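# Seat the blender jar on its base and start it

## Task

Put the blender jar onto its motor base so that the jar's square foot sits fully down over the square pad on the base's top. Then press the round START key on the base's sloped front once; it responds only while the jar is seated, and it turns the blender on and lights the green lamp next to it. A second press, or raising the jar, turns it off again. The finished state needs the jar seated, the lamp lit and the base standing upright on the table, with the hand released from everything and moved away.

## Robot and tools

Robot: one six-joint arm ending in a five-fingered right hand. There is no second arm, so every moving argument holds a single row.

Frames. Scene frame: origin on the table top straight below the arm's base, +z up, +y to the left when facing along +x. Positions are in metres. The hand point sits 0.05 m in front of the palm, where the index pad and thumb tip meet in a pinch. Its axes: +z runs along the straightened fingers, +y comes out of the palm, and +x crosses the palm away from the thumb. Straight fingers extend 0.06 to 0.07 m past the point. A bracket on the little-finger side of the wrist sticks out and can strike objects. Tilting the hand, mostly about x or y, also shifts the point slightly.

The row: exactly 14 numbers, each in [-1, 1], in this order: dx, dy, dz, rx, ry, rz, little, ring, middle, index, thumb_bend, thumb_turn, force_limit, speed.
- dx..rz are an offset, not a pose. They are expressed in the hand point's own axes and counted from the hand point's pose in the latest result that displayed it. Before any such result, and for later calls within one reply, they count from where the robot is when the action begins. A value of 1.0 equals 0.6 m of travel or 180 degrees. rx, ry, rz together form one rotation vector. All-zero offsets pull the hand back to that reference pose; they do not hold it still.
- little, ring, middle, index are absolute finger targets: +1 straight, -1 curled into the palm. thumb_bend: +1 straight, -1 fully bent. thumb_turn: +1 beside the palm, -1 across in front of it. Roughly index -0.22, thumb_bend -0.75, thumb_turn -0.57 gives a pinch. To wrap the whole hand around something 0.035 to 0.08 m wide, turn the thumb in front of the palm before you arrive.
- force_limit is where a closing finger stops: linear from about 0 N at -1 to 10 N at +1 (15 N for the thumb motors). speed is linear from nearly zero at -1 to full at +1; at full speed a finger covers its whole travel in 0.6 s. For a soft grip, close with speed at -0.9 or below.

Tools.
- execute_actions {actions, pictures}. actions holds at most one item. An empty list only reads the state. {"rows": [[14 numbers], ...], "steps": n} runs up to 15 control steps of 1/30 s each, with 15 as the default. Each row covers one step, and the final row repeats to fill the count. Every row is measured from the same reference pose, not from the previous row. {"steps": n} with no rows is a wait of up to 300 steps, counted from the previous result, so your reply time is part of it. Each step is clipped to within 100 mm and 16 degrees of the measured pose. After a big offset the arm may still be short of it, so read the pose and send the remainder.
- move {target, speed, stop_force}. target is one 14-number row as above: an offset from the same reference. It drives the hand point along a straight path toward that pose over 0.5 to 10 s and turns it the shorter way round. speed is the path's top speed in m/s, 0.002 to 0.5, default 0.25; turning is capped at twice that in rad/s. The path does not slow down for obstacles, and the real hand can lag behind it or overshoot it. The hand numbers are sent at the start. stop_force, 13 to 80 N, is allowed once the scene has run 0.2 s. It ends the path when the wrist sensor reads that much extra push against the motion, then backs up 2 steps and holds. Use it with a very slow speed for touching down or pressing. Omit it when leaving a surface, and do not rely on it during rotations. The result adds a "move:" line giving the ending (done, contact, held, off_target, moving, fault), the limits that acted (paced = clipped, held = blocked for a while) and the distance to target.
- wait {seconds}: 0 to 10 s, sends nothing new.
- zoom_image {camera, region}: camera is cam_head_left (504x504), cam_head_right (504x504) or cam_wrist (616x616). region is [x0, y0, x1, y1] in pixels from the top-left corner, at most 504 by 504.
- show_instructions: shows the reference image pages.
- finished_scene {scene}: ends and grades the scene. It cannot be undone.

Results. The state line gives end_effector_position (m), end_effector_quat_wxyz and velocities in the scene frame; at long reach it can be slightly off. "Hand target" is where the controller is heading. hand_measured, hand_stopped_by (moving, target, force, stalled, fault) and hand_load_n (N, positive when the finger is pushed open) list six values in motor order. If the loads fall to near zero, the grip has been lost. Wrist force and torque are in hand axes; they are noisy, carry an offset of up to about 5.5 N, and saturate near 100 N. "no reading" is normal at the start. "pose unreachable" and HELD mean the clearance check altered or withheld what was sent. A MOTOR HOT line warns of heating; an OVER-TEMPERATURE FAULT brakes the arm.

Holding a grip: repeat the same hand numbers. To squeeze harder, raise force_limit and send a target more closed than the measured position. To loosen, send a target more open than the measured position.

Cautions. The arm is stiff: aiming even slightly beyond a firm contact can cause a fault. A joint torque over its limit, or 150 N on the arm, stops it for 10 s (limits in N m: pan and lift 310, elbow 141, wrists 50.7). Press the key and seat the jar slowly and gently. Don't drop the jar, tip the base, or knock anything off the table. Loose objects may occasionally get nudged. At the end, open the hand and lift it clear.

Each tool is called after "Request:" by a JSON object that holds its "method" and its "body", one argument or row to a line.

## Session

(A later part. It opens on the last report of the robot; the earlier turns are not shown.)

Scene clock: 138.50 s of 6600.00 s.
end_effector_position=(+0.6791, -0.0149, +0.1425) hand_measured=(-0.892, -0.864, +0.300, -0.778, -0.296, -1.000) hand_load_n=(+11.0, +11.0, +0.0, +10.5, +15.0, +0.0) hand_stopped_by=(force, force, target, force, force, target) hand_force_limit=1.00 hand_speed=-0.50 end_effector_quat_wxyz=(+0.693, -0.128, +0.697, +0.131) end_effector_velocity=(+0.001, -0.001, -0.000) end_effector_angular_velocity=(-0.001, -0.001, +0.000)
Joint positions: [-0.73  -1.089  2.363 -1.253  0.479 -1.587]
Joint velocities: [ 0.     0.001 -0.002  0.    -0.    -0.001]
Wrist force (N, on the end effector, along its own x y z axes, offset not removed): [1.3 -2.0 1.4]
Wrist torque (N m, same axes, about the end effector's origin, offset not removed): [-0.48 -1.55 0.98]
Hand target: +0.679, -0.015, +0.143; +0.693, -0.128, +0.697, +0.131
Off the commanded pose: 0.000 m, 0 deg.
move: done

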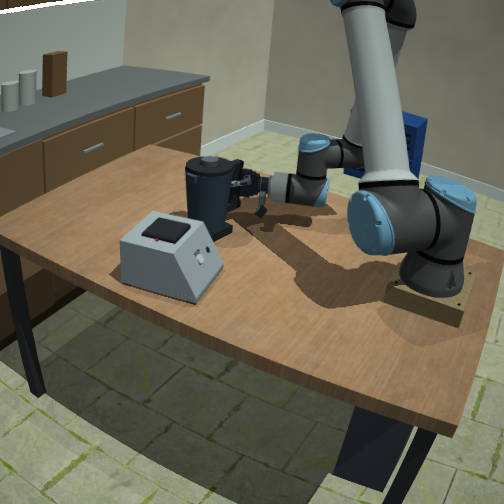

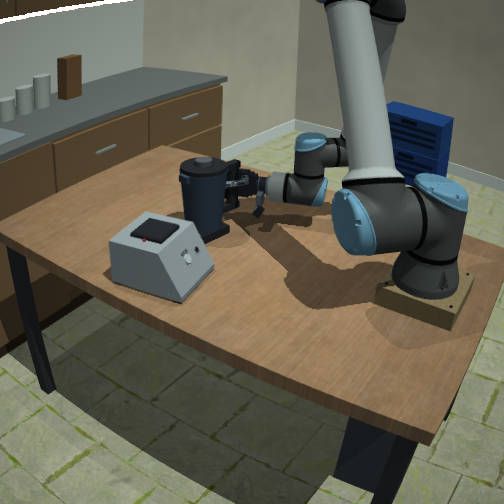

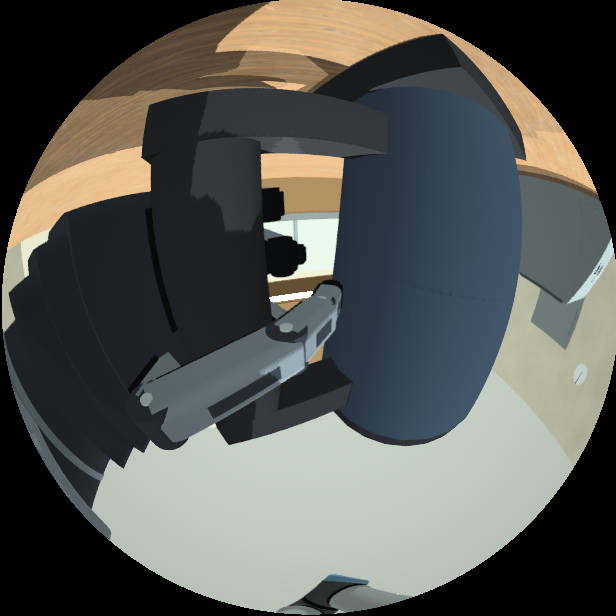

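Request:
{"method": "move", "body": {
  "target": [0,0,0,0,0,0,-0.98,-0.98,0.3,-0.98,0,-1,1,-0.5]
}}

Request:
{"method": "move", "body": {
  "target": [0,0,0,0,0,0,-0.98,-0.98,0.3,-1,0,-1,1,-0.5]
}}

Request:
{"method": "move", "body": {
  "target": [0,0,0,0,0,0,-1,-1,0.3,-1,-1,-1,1,-0.5]
}}

Request:
{"method": "move", "body": {
  "target": [-0.28,0,0,0,0,0,-1,-1,0.3,-1,-1,-1,1,-0.5],
  "speed": 0.12
}}

Scene clock: 144.00 s of 6600.00 s.
end_effector_position=(+0.6791, -0.0150, +0.1425) hand_measured=(-0.892, -0.864, +0.300, -0.778, -0.102, -1.000) hand_load_n=(+15.0, +13.5, +0.0, +10.5, -16.5, -1.0) hand_stopped_by=(force, force, target, force, moving, target) hand_force_limit=1.00 hand_speed=-0.50 end_effector_quat_wxyz=(+0.693, -0.128, +0.697, +0.131) end_effector_velocity=(-0.000, +0.000, -0.000) end_effector_angular_velocity=(+0.001, +0.001, -0.001)
Joint positions: [-0.73  -1.089  2.363 -1.253  0.479 -1.587]
Joint velocities: [ 0.     0.     0.001 -0.     0.001  0.   ]
Wrist force (N, on the end effector, along its own x y z axes, offset not removed): [-5.4 -1.8 1.7]
Wrist torque (N m, same axes, about the end effector's origin, offset not removed): [0.48 -0.77 1.87]
Hand target: +0.679, -0.015, +0.143; +0.693, -0.128, +0.697, +0.131
Off the commanded pose: 0.000 m, 0 deg.
After step 90, 1.80 s passed at rest.
move: done

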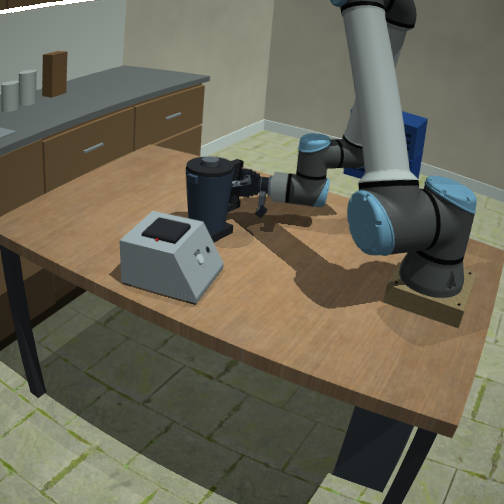

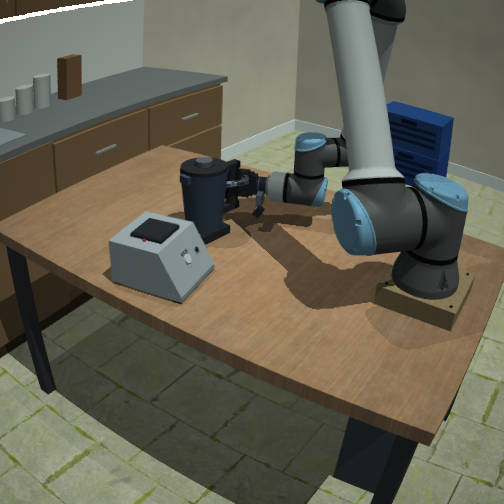

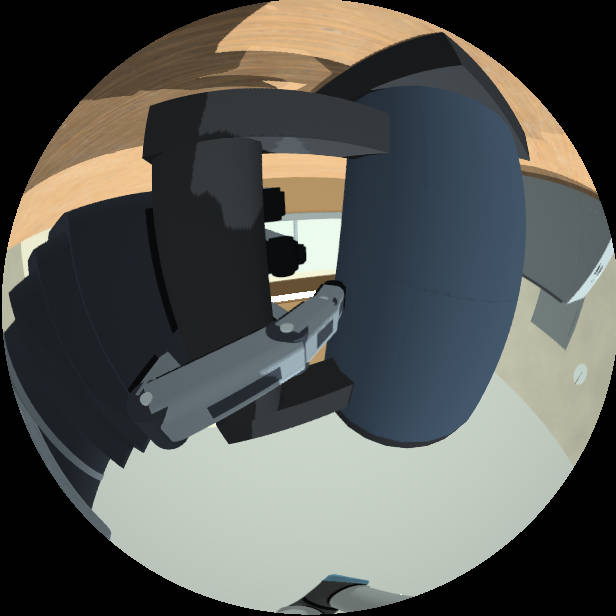

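Scene clock: 144.50 s of 6600.00 s.
end_effector_position=(+0.6791, -0.0150, +0.1425) hand_measured=(-0.892, -0.864, +0.300, -0.778, -0.110, -1.000) hand_load_n=(+14.5, +13.5, +0.0, +10.5, -15.0, -1.0) hand_stopped_by=(force, force, target, force, stalled, target) hand_force_limit=1.00 hand_speed=-0.50 end_effector_quat_wxyz=(+0.693, -0.128, +0.697, +0.131) end_effector_velocity=(-0.000, +0.000, -0.000) end_effector_angular_velocity=(+0.001, +0.001, -0.001)
Joint positions: [-0.73  -1.089  2.363 -1.253  0.479 -1.587]
Joint velocities: [-0.     0.     0.001 -0.     0.001 -0.   ]
Wrist force (N, on the end effector, along its own x y z axes, offset not removed): [-7.6 -6.4 3.7]
Wrist torque (N m, same axes, about the end effector's origin, offset not removed): [-0.54 -0.65 1.64]
Hand target: +0.679, -0.015, +0.143; +0.693, -0.128, +0.697, +0.131
Off the commanded pose: 0.000 m, 0 deg.
move: done

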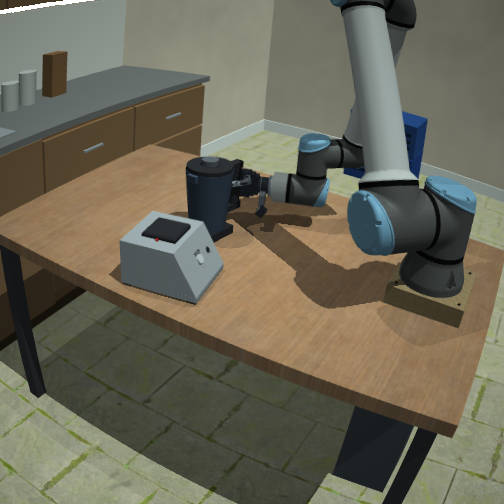

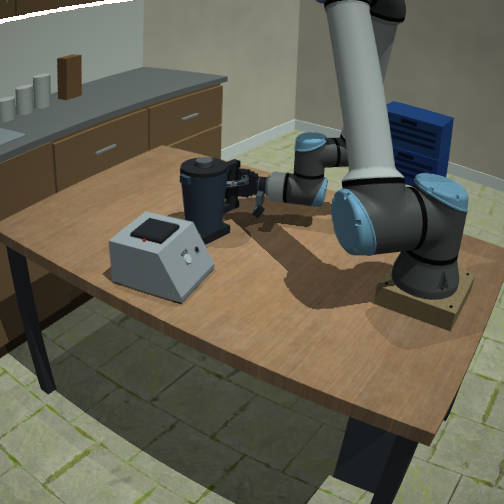

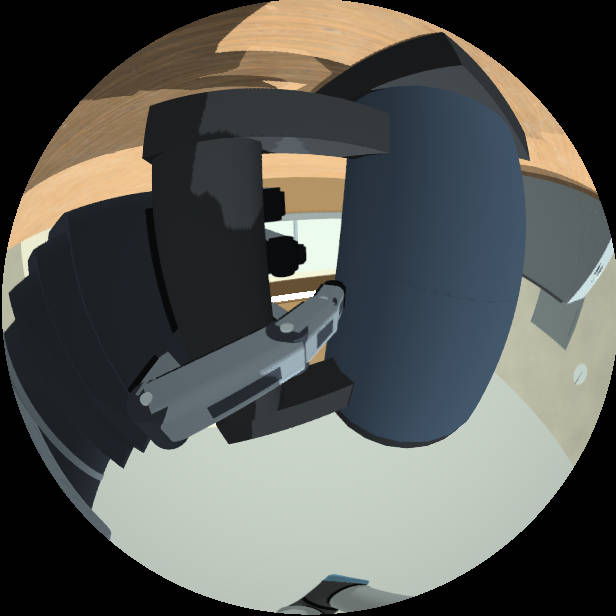

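Scene clock: 145.20 s of 6600.00 s.
end_effector_position=(+0.6791, -0.0150, +0.1425) hand_measured=(-0.892, -0.864, +0.300, -0.778, -0.284, -1.000) hand_load_n=(+11.5, +10.0, +0.0, +11.0, +14.5, -1.0) hand_stopped_by=(force, force, target, force, force, target) hand_force_limit=1.00 hand_speed=-0.50 end_effector_quat_wxyz=(+0.693, -0.128, +0.697, +0.131) end_effector_velocity=(+0.000, -0.000, +0.001) end_effector_angular_velocity=(-0.001, -0.001, -0.000)
Joint positions: [-0.73  -1.089  2.363 -1.253  0.479 -1.587]
Joint velocities: [-0.    -0.001 -0.    -0.     0.    -0.   ]
Wrist force (N, on the end effector, along its own x y z axes, offset not removed): [5.0 -3.8 -4.3]
Wrist torque (N m, same axes, about the end effector's origin, offset not removed): [-0.47 -1.16 0.98]
Hand target: +0.679, -0.015, +0.143; +0.693, -0.128, +0.697, +0.131
Off the commanded pose: 0.000 m, 0 deg.
move: done

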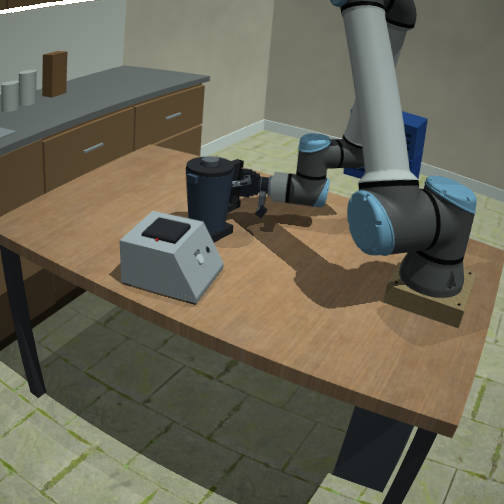

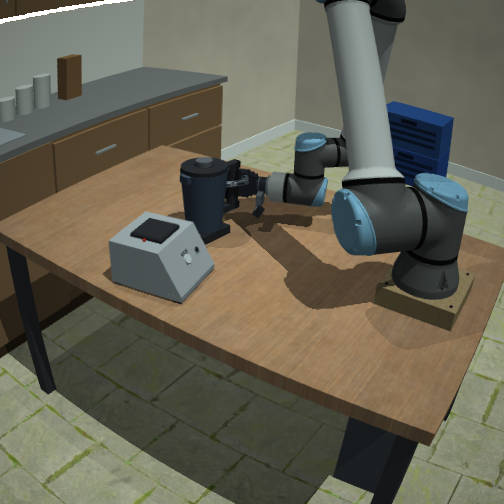

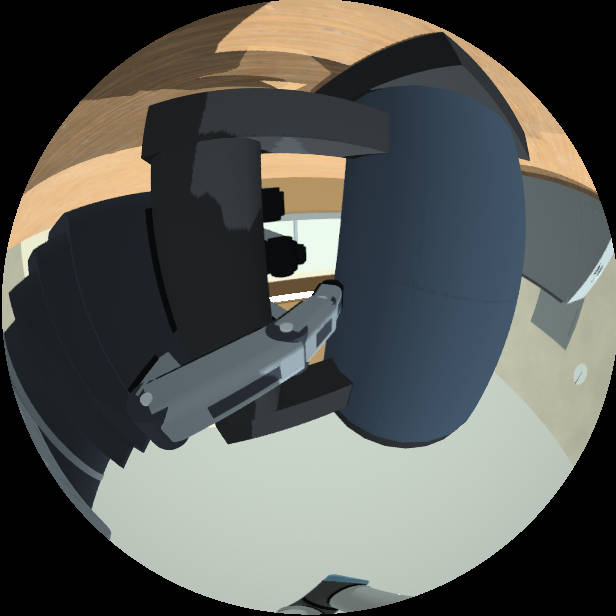

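Scene clock: 147.10 s of 6600.00 s.
end_effector_position=(+0.6804, -0.0155, +0.3104) hand_measured=(-0.894, -0.864, +0.300, -0.776, -0.284, -1.000) hand_load_n=(+0.0, +1.5, +0.0, +14.5, +15.5, -2.0) hand_stopped_by=(force, force, target, force, force, target) hand_force_limit=1.00 hand_speed=-0.50 end_effector_quat_wxyz=(+0.693, -0.128, +0.697, +0.131) end_effector_velocity=(-0.000, -0.000, +0.002) end_effector_angular_velocity=(-0.001, +0.001, -0.001)
Joint positions: [-0.727 -1.423  2.307 -0.863  0.482 -1.586]
Joint velocities: [-0.001 -0.003 -0.002  0.007  0.    -0.003]
Wrist force (N, on the end effector, along its own x y z axes, offset not removed): [14.0 0.5 4.4]
Wrist torque (N m, same axes, about the end effector's origin, offset not removed): [-0.38 -0.82 0.13]
Hand target: +0.680, -0.016, +0.311; +0.693, -0.128, +0.697, +0.131
Off the commanded pose: 0.000 m, 0 deg.
move: done

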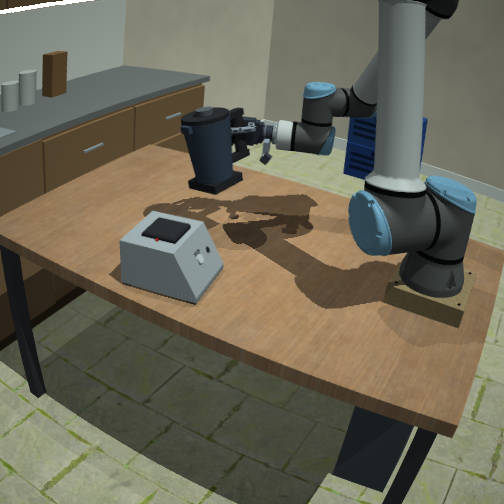

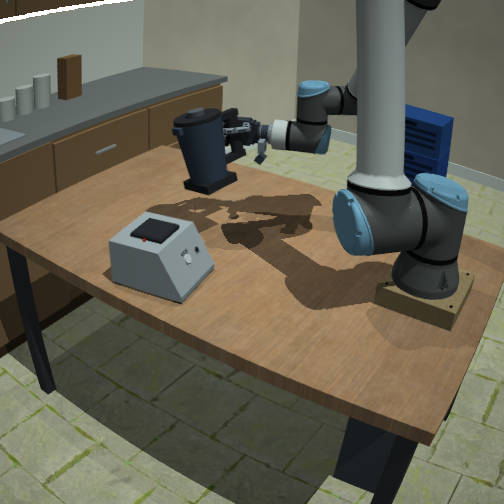

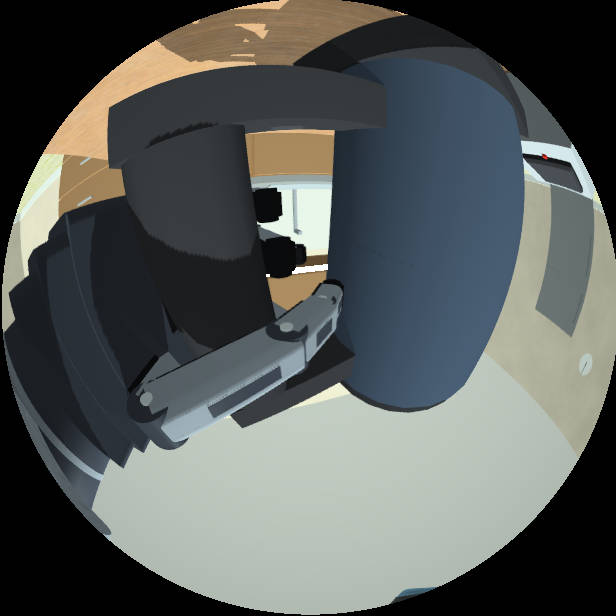

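Request:
{"method": "move", "body": {
  "target": [0.28,0,0,0,0,0,-1,-1,0.3,-1,-1,-1,1,-0.5],
  "speed": 0.05,
  "stop_force": 30
}}

Scene clock: 160.63 s of 6600.00 s.
end_effector_position=(+0.6790, -0.0149, +0.1468) hand_measured=(-0.892, -0.864, +0.300, -0.776, -0.284, -1.000) hand_load_n=(+9.0, +10.0, +0.0, +11.0, +14.0, -1.0) hand_stopped_by=(force, force, target, force, force, target) hand_force_limit=1.00 hand_speed=-0.50 end_effector_quat_wxyz=(+0.693, -0.128, +0.698, +0.131) end_effector_velocity=(+0.001, -0.001, +0.003) end_effector_angular_velocity=(-0.003, -0.001, -0.000)
Joint positions: [-0.73  -1.098  2.363 -1.243  0.479 -1.587]
Joint velocities: [ 0.    -0.006 -0.001  0.006  0.    -0.002]
Wrist force (N, on the end effector, along its own x y z axes, offset not removed): [7.2 -5.8 -3.8]
Wrist torque (N m, same axes, about the end effector's origin, offset not removed): [-0.67 -0.42 -0.12]
Hand target: +0.679, -0.015, +0.147; +0.693, -0.128, +0.697, +0.131
Off the commanded pose: 0.004 m, 0 deg.
After step 90, 6.70 s passed at rest.
move: contact

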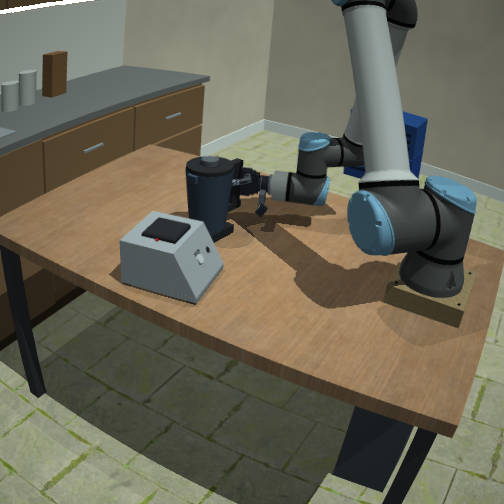

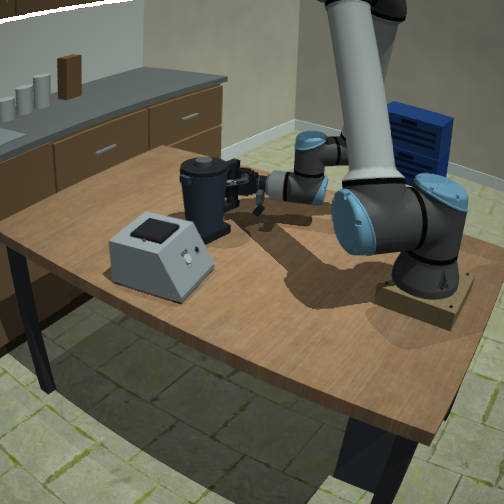

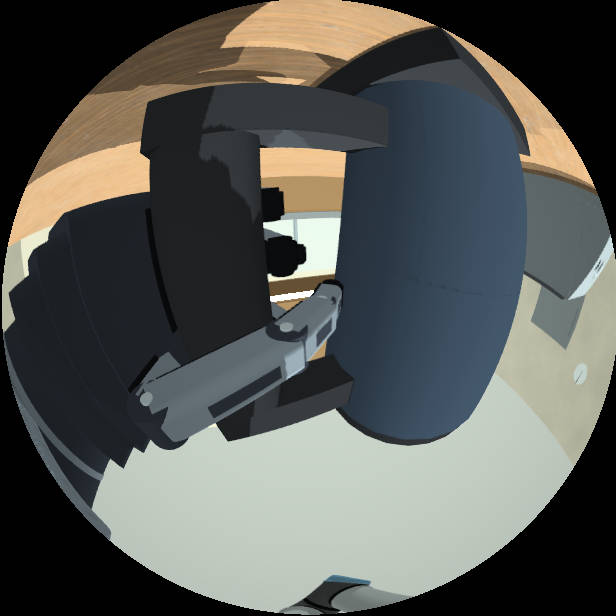

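Request:
{"method": "move", "body": {
  "target": [0.003,0,0,0,0,0,0.2,0.2,0.2,0.2,0.1,-1,1,0],
  "speed": 0.02
}}

Request:
{"method": "move", "body": {
  "target": [0,0,0,0,0,0,-1,-1,-1,-1,0.1,-1,1,-0.5]
}}

Request:
{"method": "move", "body": {
  "target": [0,0,0,0,0,0,-1,-1,-1,-1,-1,-1,1,-0.5]
}}

Request:
{"method": "move", "body": {
  "target": [-0.27,0,0,0,0,0,-1,-1,-1,-1,-1,-1,1,-0.5],
  "speed": 0.08
}}

Scene clock: 165.37 s of 6600.00 s.
end_effector_position=(+0.6790, -0.0149, +0.1450) hand_measured=(+0.200, +0.200, +0.200, +0.200, +0.098, -1.000) hand_load_n=(+0.0, +0.0, +0.0, +0.0, -1.5, +1.0) hand_stopped_by=(target, target, target, target, target, target) hand_force_limit=1.00 hand_speed=0.00 end_effector_quat_wxyz=(+0.693, -0.128, +0.698, +0.131) end_effector_velocity=(+0.000, -0.000, +0.001) end_effector_angular_velocity=(-0.001, -0.001, +0.000)
Joint positions: [-0.73  -1.094  2.363 -1.247  0.479 -1.587]
Joint velocities: [-0.    -0.001 -0.    -0.    -0.     0.   ]
Wrist force (N, on the end effector, along its own x y z axes, offset not removed): [1.2 -5.8 0.3]
Wrist torque (N m, same axes, about the end effector's origin, offset not removed): [-0.76 -0.43 0.40]
Hand target: +0.679, -0.015, +0.145; +0.693, -0.128, +0.698, +0.131
Off the commanded pose: 0.000 m, 0 deg.
After step 90, 0.80 s passed at rest.
move: done

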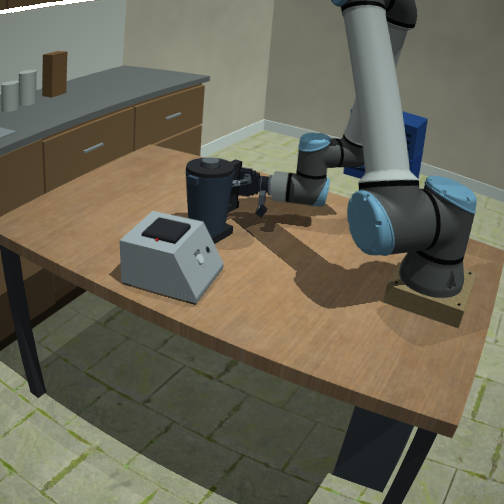

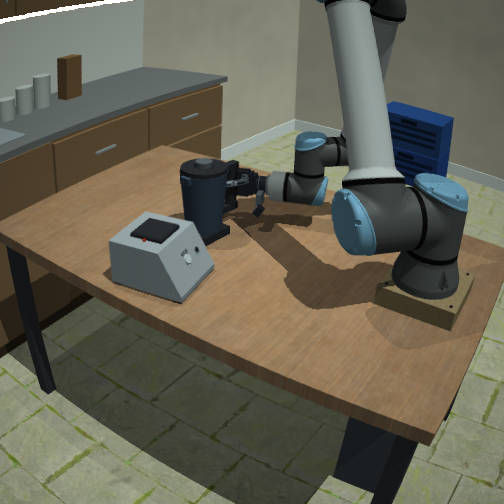

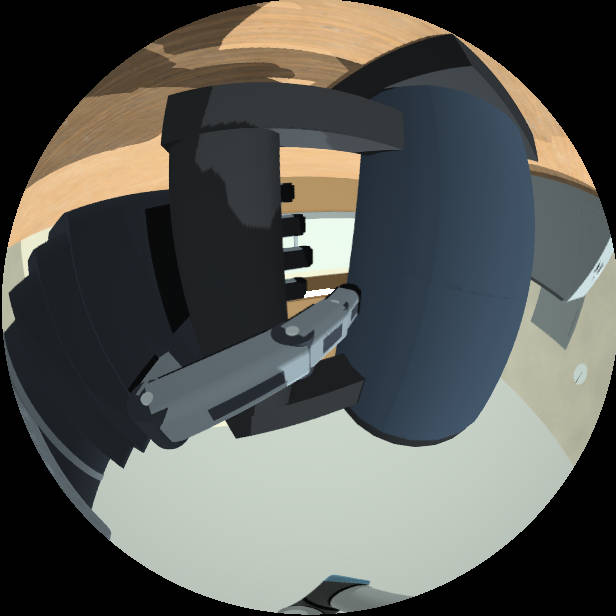

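Scene clock: 166.83 s of 6600.00 s.
end_effector_position=(+0.6790, -0.0149, +0.1450) hand_measured=(-0.794, -0.766, -0.692, -0.766, +0.100, -1.000) hand_load_n=(+10.0, +9.0, +8.5, +8.5, +2.5, +0.5) hand_stopped_by=(force, force, force, force, target, target) hand_force_limit=1.00 hand_speed=-0.50 end_effector_quat_wxyz=(+0.693, -0.128, +0.698, +0.131) end_effector_velocity=(+0.001, -0.001, +0.000) end_effector_angular_velocity=(-0.002, -0.002, +0.001)
Joint positions: [-0.73  -1.094  2.363 -1.247  0.479 -1.587]
Joint velocities: [-0.    -0.    -0.002  0.    -0.001 -0.   ]
Wrist force (N, on the end effector, along its own x y z axes, offset not removed): [2.4 -3.6 -0.2]
Wrist torque (N m, same axes, about the end effector's origin, offset not removed): [-1.10 -1.15 0.92]
Hand target: +0.679, -0.015, +0.145; +0.693, -0.128, +0.698, +0.131
Off the commanded pose: 0.000 m, 0 deg.
move: done

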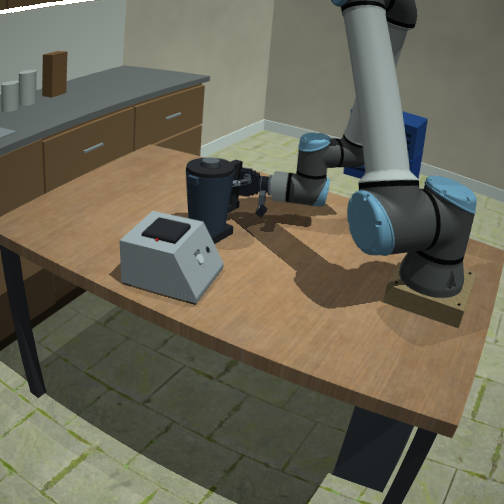

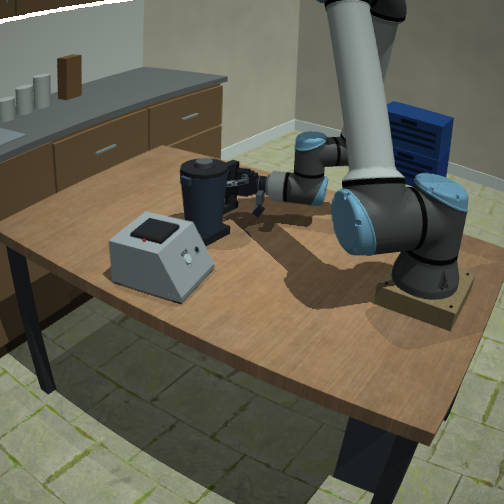

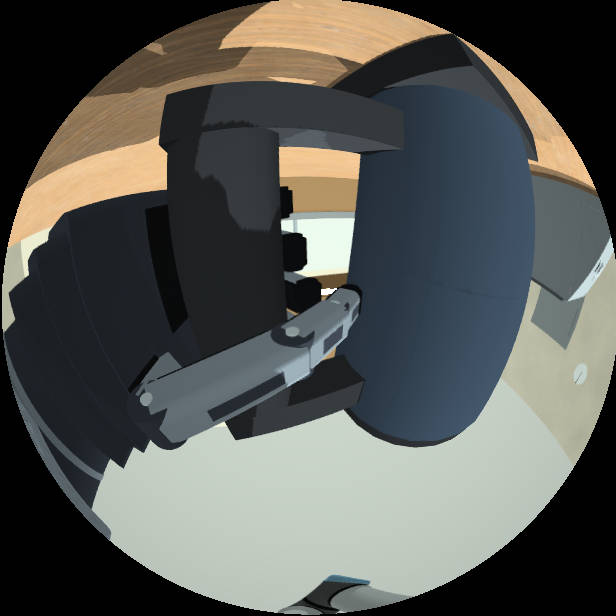

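Scene clock: 167.37 s of 6600.00 s.
end_effector_position=(+0.6790, -0.0149, +0.1450) hand_measured=(-0.794, -0.766, -0.692, -0.766, +0.002, -1.000) hand_load_n=(+7.5, +5.5, +10.0, +5.5, +15.0, +2.0) hand_stopped_by=(force, force, force, force, force, target) hand_force_limit=1.00 hand_speed=-0.50 end_effector_quat_wxyz=(+0.693, -0.128, +0.698, +0.131) end_effector_velocity=(-0.000, +0.000, -0.000) end_effector_angular_velocity=(-0.001, -0.000, +0.000)
Joint positions: [-0.73  -1.094  2.363 -1.247  0.479 -1.587]
Joint velocities: [ 0.    -0.     0.     0.    -0.    -0.001]
Wrist force (N, on the end effector, along its own x y z axes, offset not removed): [0.5 0.1 -1.9]
Wrist torque (N m, same axes, about the end effector's origin, offset not removed): [-0.09 -0.74 0.40]
Hand target: +0.679, -0.015, +0.145; +0.693, -0.128, +0.698, +0.131
Off the commanded pose: 0.000 m, 0 deg.
move: done

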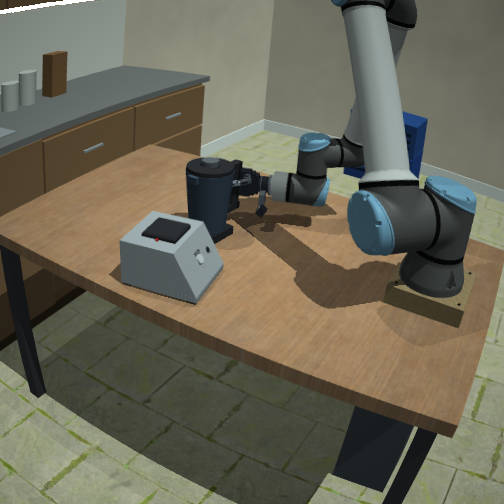

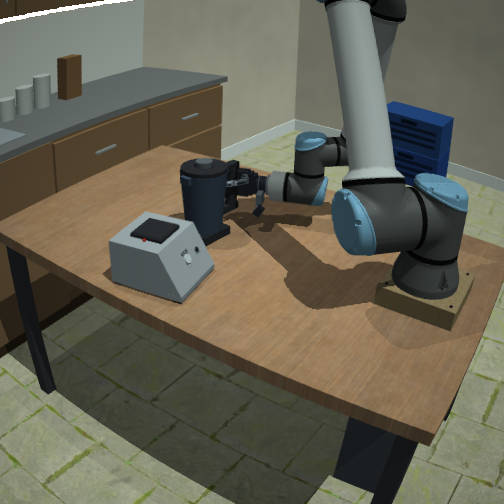

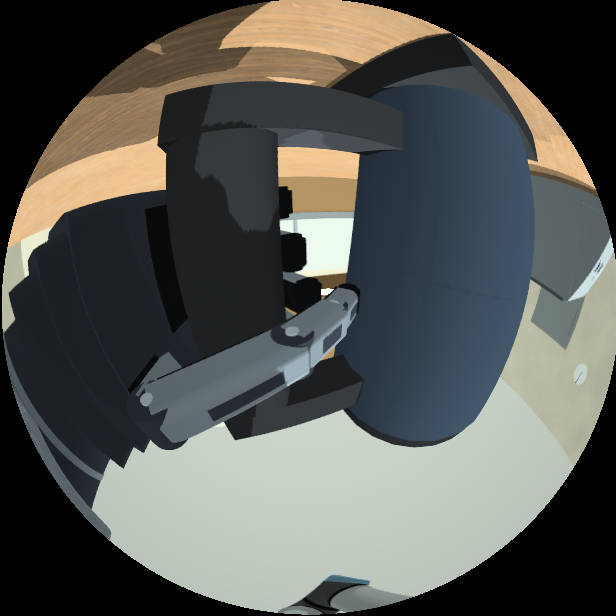

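Scene clock: 169.83 s of 6600.00 s.
end_effector_position=(+0.6803, -0.0153, +0.3069) hand_measured=(-0.794, -0.766, -0.692, -0.764, +0.002, -1.000) hand_load_n=(+0.0, +0.0, +11.0, +12.0, +13.0, +0.0) hand_stopped_by=(force, force, force, force, force, target) hand_force_limit=1.00 hand_speed=-0.50 end_effector_quat_wxyz=(+0.693, -0.128, +0.697, +0.131) end_effector_velocity=(-0.000, -0.000, +0.001) end_effector_angular_velocity=(-0.000, +0.001, +0.000)
Joint positions: [-0.727 -1.417  2.309 -0.87   0.482 -1.587]
Joint velocities: [-0.    -0.003 -0.001  0.006 -0.001 -0.002]
Wrist force (N, on the end effector, along its own x y z axes, offset not removed): [11.1 -6.4 -1.4]
Wrist torque (N m, same axes, about the end effector's origin, offset not removed): [-0.82 -0.28 -0.23]
Hand target: +0.680, -0.015, +0.307; +0.693, -0.128, +0.698, +0.131
Off the commanded pose: 0.000 m, 0 deg.
move: done

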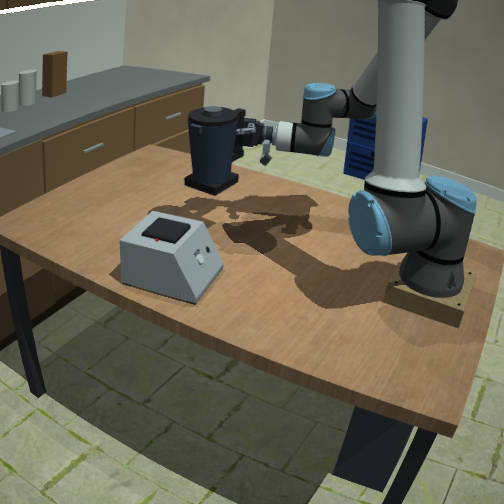

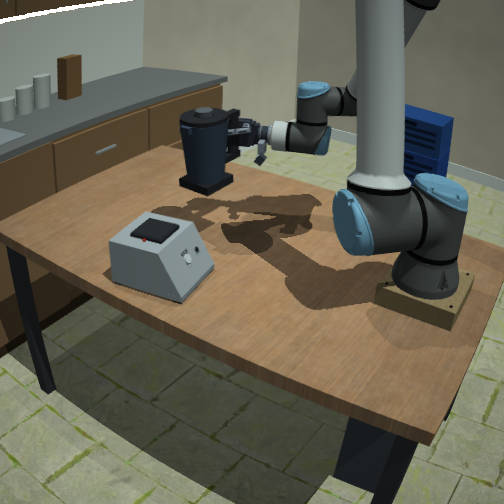

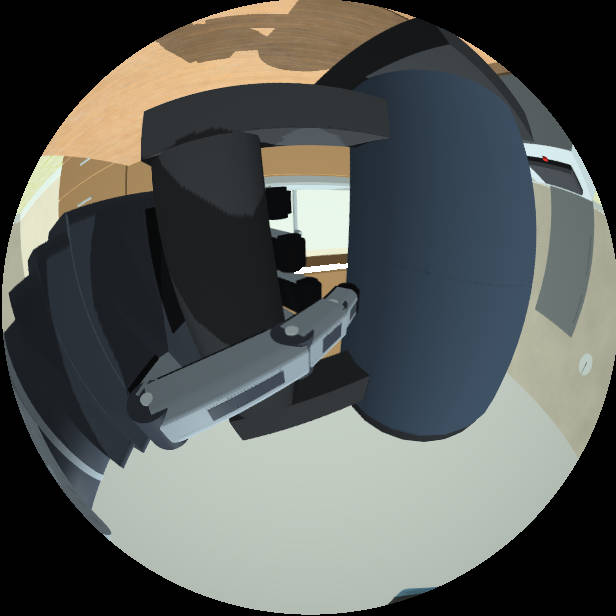

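Request:
{"method": "move", "body": {
  "target": [0,0,0,0,0,0,-0.98,-0.98,-0.98,-0.98,-0.98,-1,1,-0.5]
}}

Request:
{"method": "move", "body": {
  "target": [0,0,0,0,0,0,-1,-1,-1,-1,-1,-1,1,-0.5]
}}

Request:
{"method": "zoom_image", "body": {
  "camera": "cam_head_left",
  "region": [100,80,300,310]
}}

Scene clock: 175.47 s of 6600.00 s.
end_effector_position=(+0.6803, -0.0154, +0.3069) hand_measured=(-0.882, -0.826, -0.692, -0.764, -0.014, -1.000) hand_load_n=(+11.0, +10.0, +10.5, +10.0, +13.5, -1.0) hand_stopped_by=(force, force, force, force, force, target) hand_force_limit=1.00 hand_speed=-0.50 end_effector_quat_wxyz=(+0.693, -0.128, +0.697, +0.131) end_effector_velocity=(-0.000, +0.001, -0.001) end_effector_angular_velocity=(+0.001, +0.002, +0.000)
Joint positions: [-0.727 -1.417  2.309 -0.87   0.482 -1.587]
Joint velocities: [ 0.001  0.001  0.002 -0.     0.001 -0.   ]
Wrist force (N, on the end effector, along its own x y z axes, offset not removed): [10.6 -3.3 1.8]
Wrist torque (N m, same axes, about the end effector's origin, offset not removed): [-0.80 -0.49 -0.33]
Hand target: +0.680, -0.015, +0.307; +0.693, -0.128, +0.697, +0.131
Off the commanded pose: 0.000 m, 0 deg.
After step 90, 1.93 s passed at rest.
move: done

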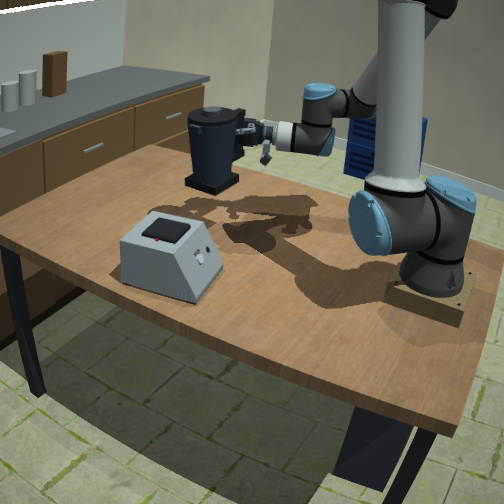

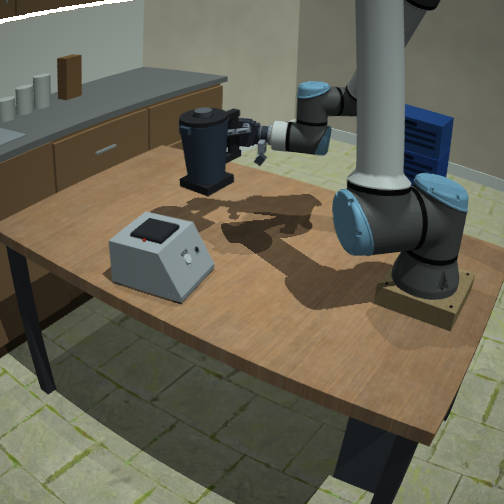

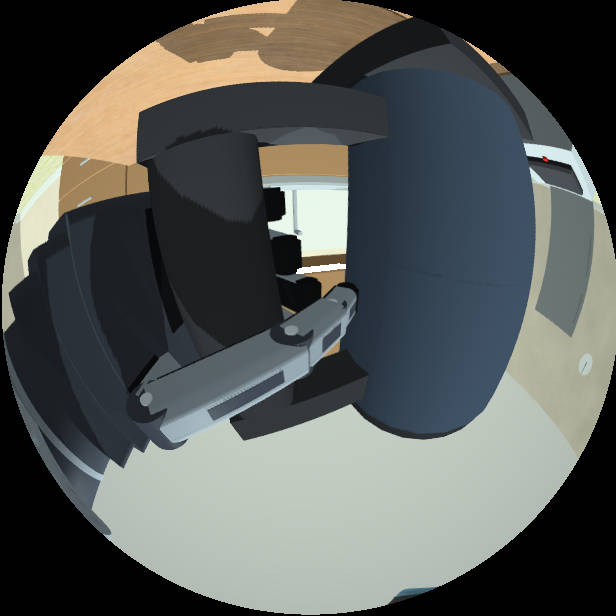

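Scene clock: 175.97 s of 6600.00 s.
end_effector_position=(+0.6803, -0.0154, +0.3069) hand_measured=(-0.882, -0.824, -0.692, -0.766, -0.024, -1.000) hand_load_n=(+11.5, +9.5, +10.5, +10.0, +15.0, -1.0) hand_stopped_by=(force, force, force, force, force, target) hand_force_limit=1.00 hand_speed=-0.50 end_effector_quat_wxyz=(+0.693, -0.128, +0.697, +0.131) end_effector_velocity=(+0.000, -0.000, -0.000) end_effector_angular_velocity=(+0.000, +0.000, +0.000)
Joint positions: [-0.727 -1.417  2.309 -0.87   0.482 -1.587]
Joint velocities: [ 0.     0.001 -0.    -0.    -0.    -0.   ]
Wrist force (N, on the end effector, along its own x y z axes, offset not removed): [11.1 -2.0 -2.2]
Wrist torque (N m, same axes, about the end effector's origin, offset not removed): [-0.10 -0.30 0.10]
Hand target: +0.680, -0.015, +0.307; +0.693, -0.128, +0.697, +0.131
Off the commanded pose: 0.000 m, 0 deg.
move: done

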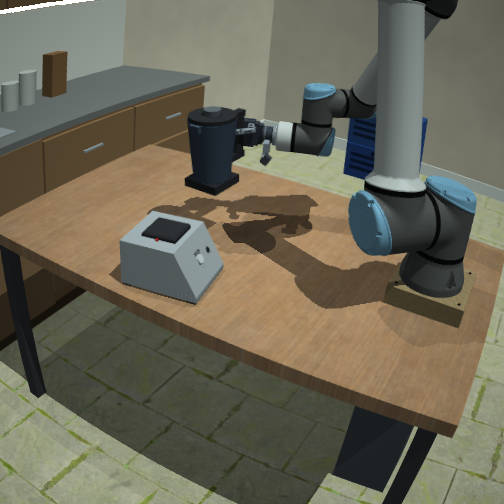

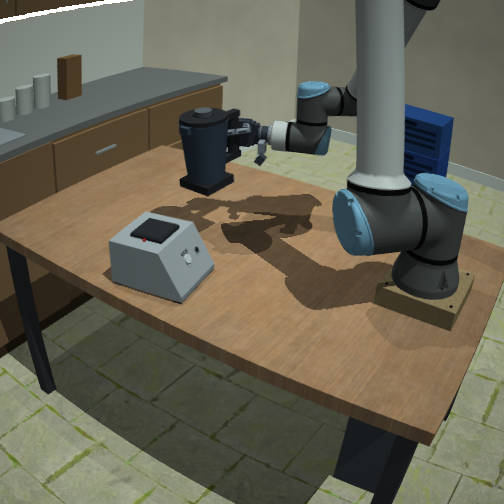

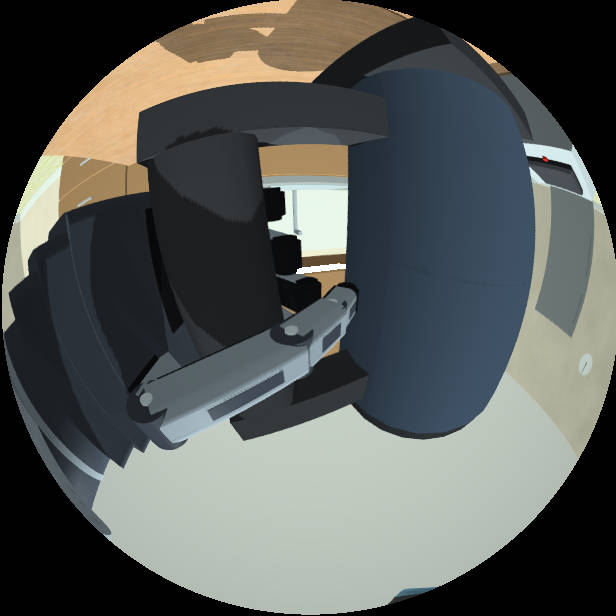

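Region (100, 80, 300, 310) of cam_head_left's 504x504 image, scaled by 2.191, with more detail than that image has; it fills the left 438 columns of this view, and the rest is white.

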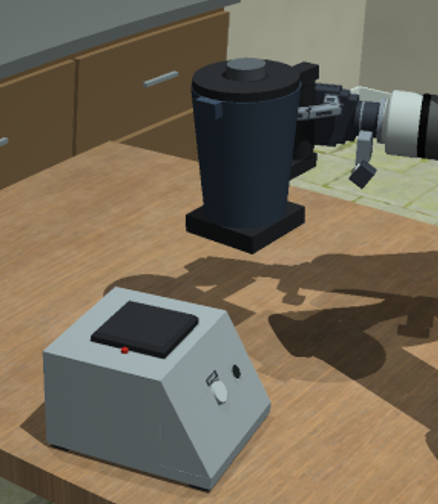

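Request:
{"method": "move", "body": {
  "target": [0,0.437,0.16,-0.055,0,0.028,-1,-1,-1,-1,-1,-1,1,-0.5],
  "speed": 0.1
}}

Request:
{"method": "zoom_image", "body": {
  "camera": "cam_head_left",
  "region": [80,110,280,310]
}}

Request:
{"method": "zoom_image", "body": {
  "camera": "cam_head_right",
  "region": [70,110,270,310]
}}

Scene clock: 185.10 s of 6600.00 s.
end_effector_position=(+0.6759, +0.2637, +0.3078) hand_measured=(-0.882, -0.824, -0.692, -0.766, -0.024, -1.000) hand_load_n=(+11.5, +9.5, +10.5, +10.0, +15.0, -1.0) hand_stopped_by=(force, force, force, force, force, target) hand_force_limit=1.00 hand_speed=-0.50 end_effector_quat_wxyz=(+0.673, -0.156, +0.688, +0.221) end_effector_velocity=(+0.000, +0.002, -0.000) end_effector_angular_velocity=(+0.001, +0.001, +0.001)
Joint positions: [-0.212 -1.406  2.317 -0.908  0.825 -1.48 ]
Joint velocities: [ 0.004  0.001 -0.001 -0.     0.003  0.001]
Wrist force (N, on the end effector, along its own x y z axes, offset not removed): [12.9 -3.5 2.4]
Wrist torque (N m, same axes, about the end effector's origin, offset not removed): [-0.54 -0.61 -0.14]
Hand target: +0.676, +0.264, +0.308; +0.673, -0.156, +0.688, +0.221
Off the commanded pose: 0.000 m, 0 deg.
After step 90, 2.90 s passed at rest.
move: done

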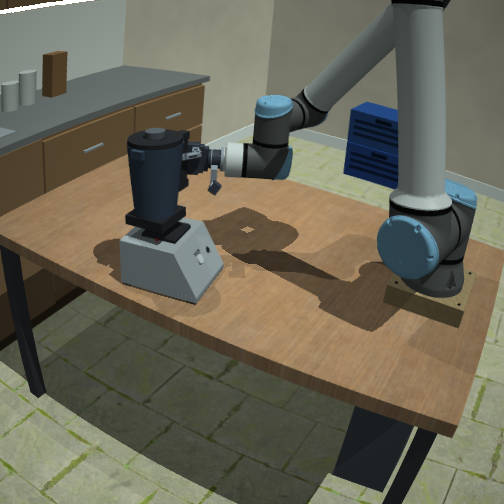

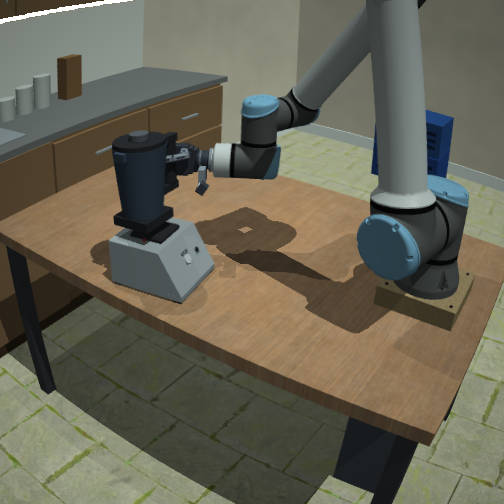

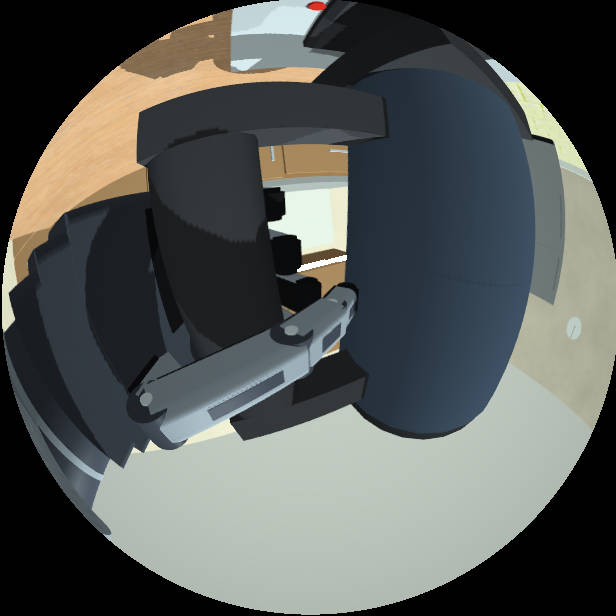

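Region (80, 110, 280, 310) of cam_head_left's 504x504 image, scaled by 2.520, with more detail than that image has.

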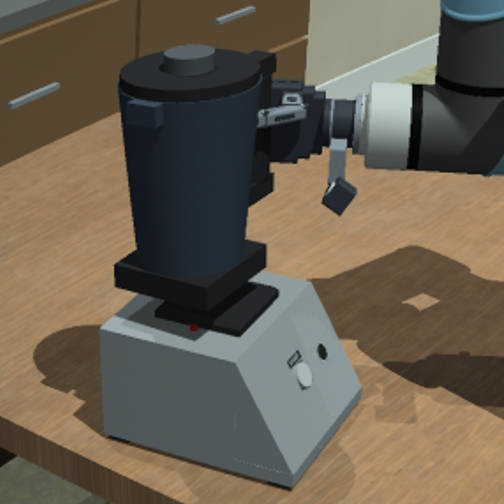

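Region (70, 110, 270, 310) of cam_head_right's 504x504 image, scaled by 2.520, with more detail than that image has.

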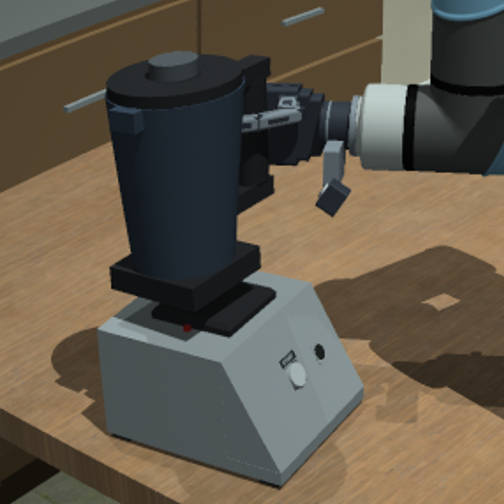

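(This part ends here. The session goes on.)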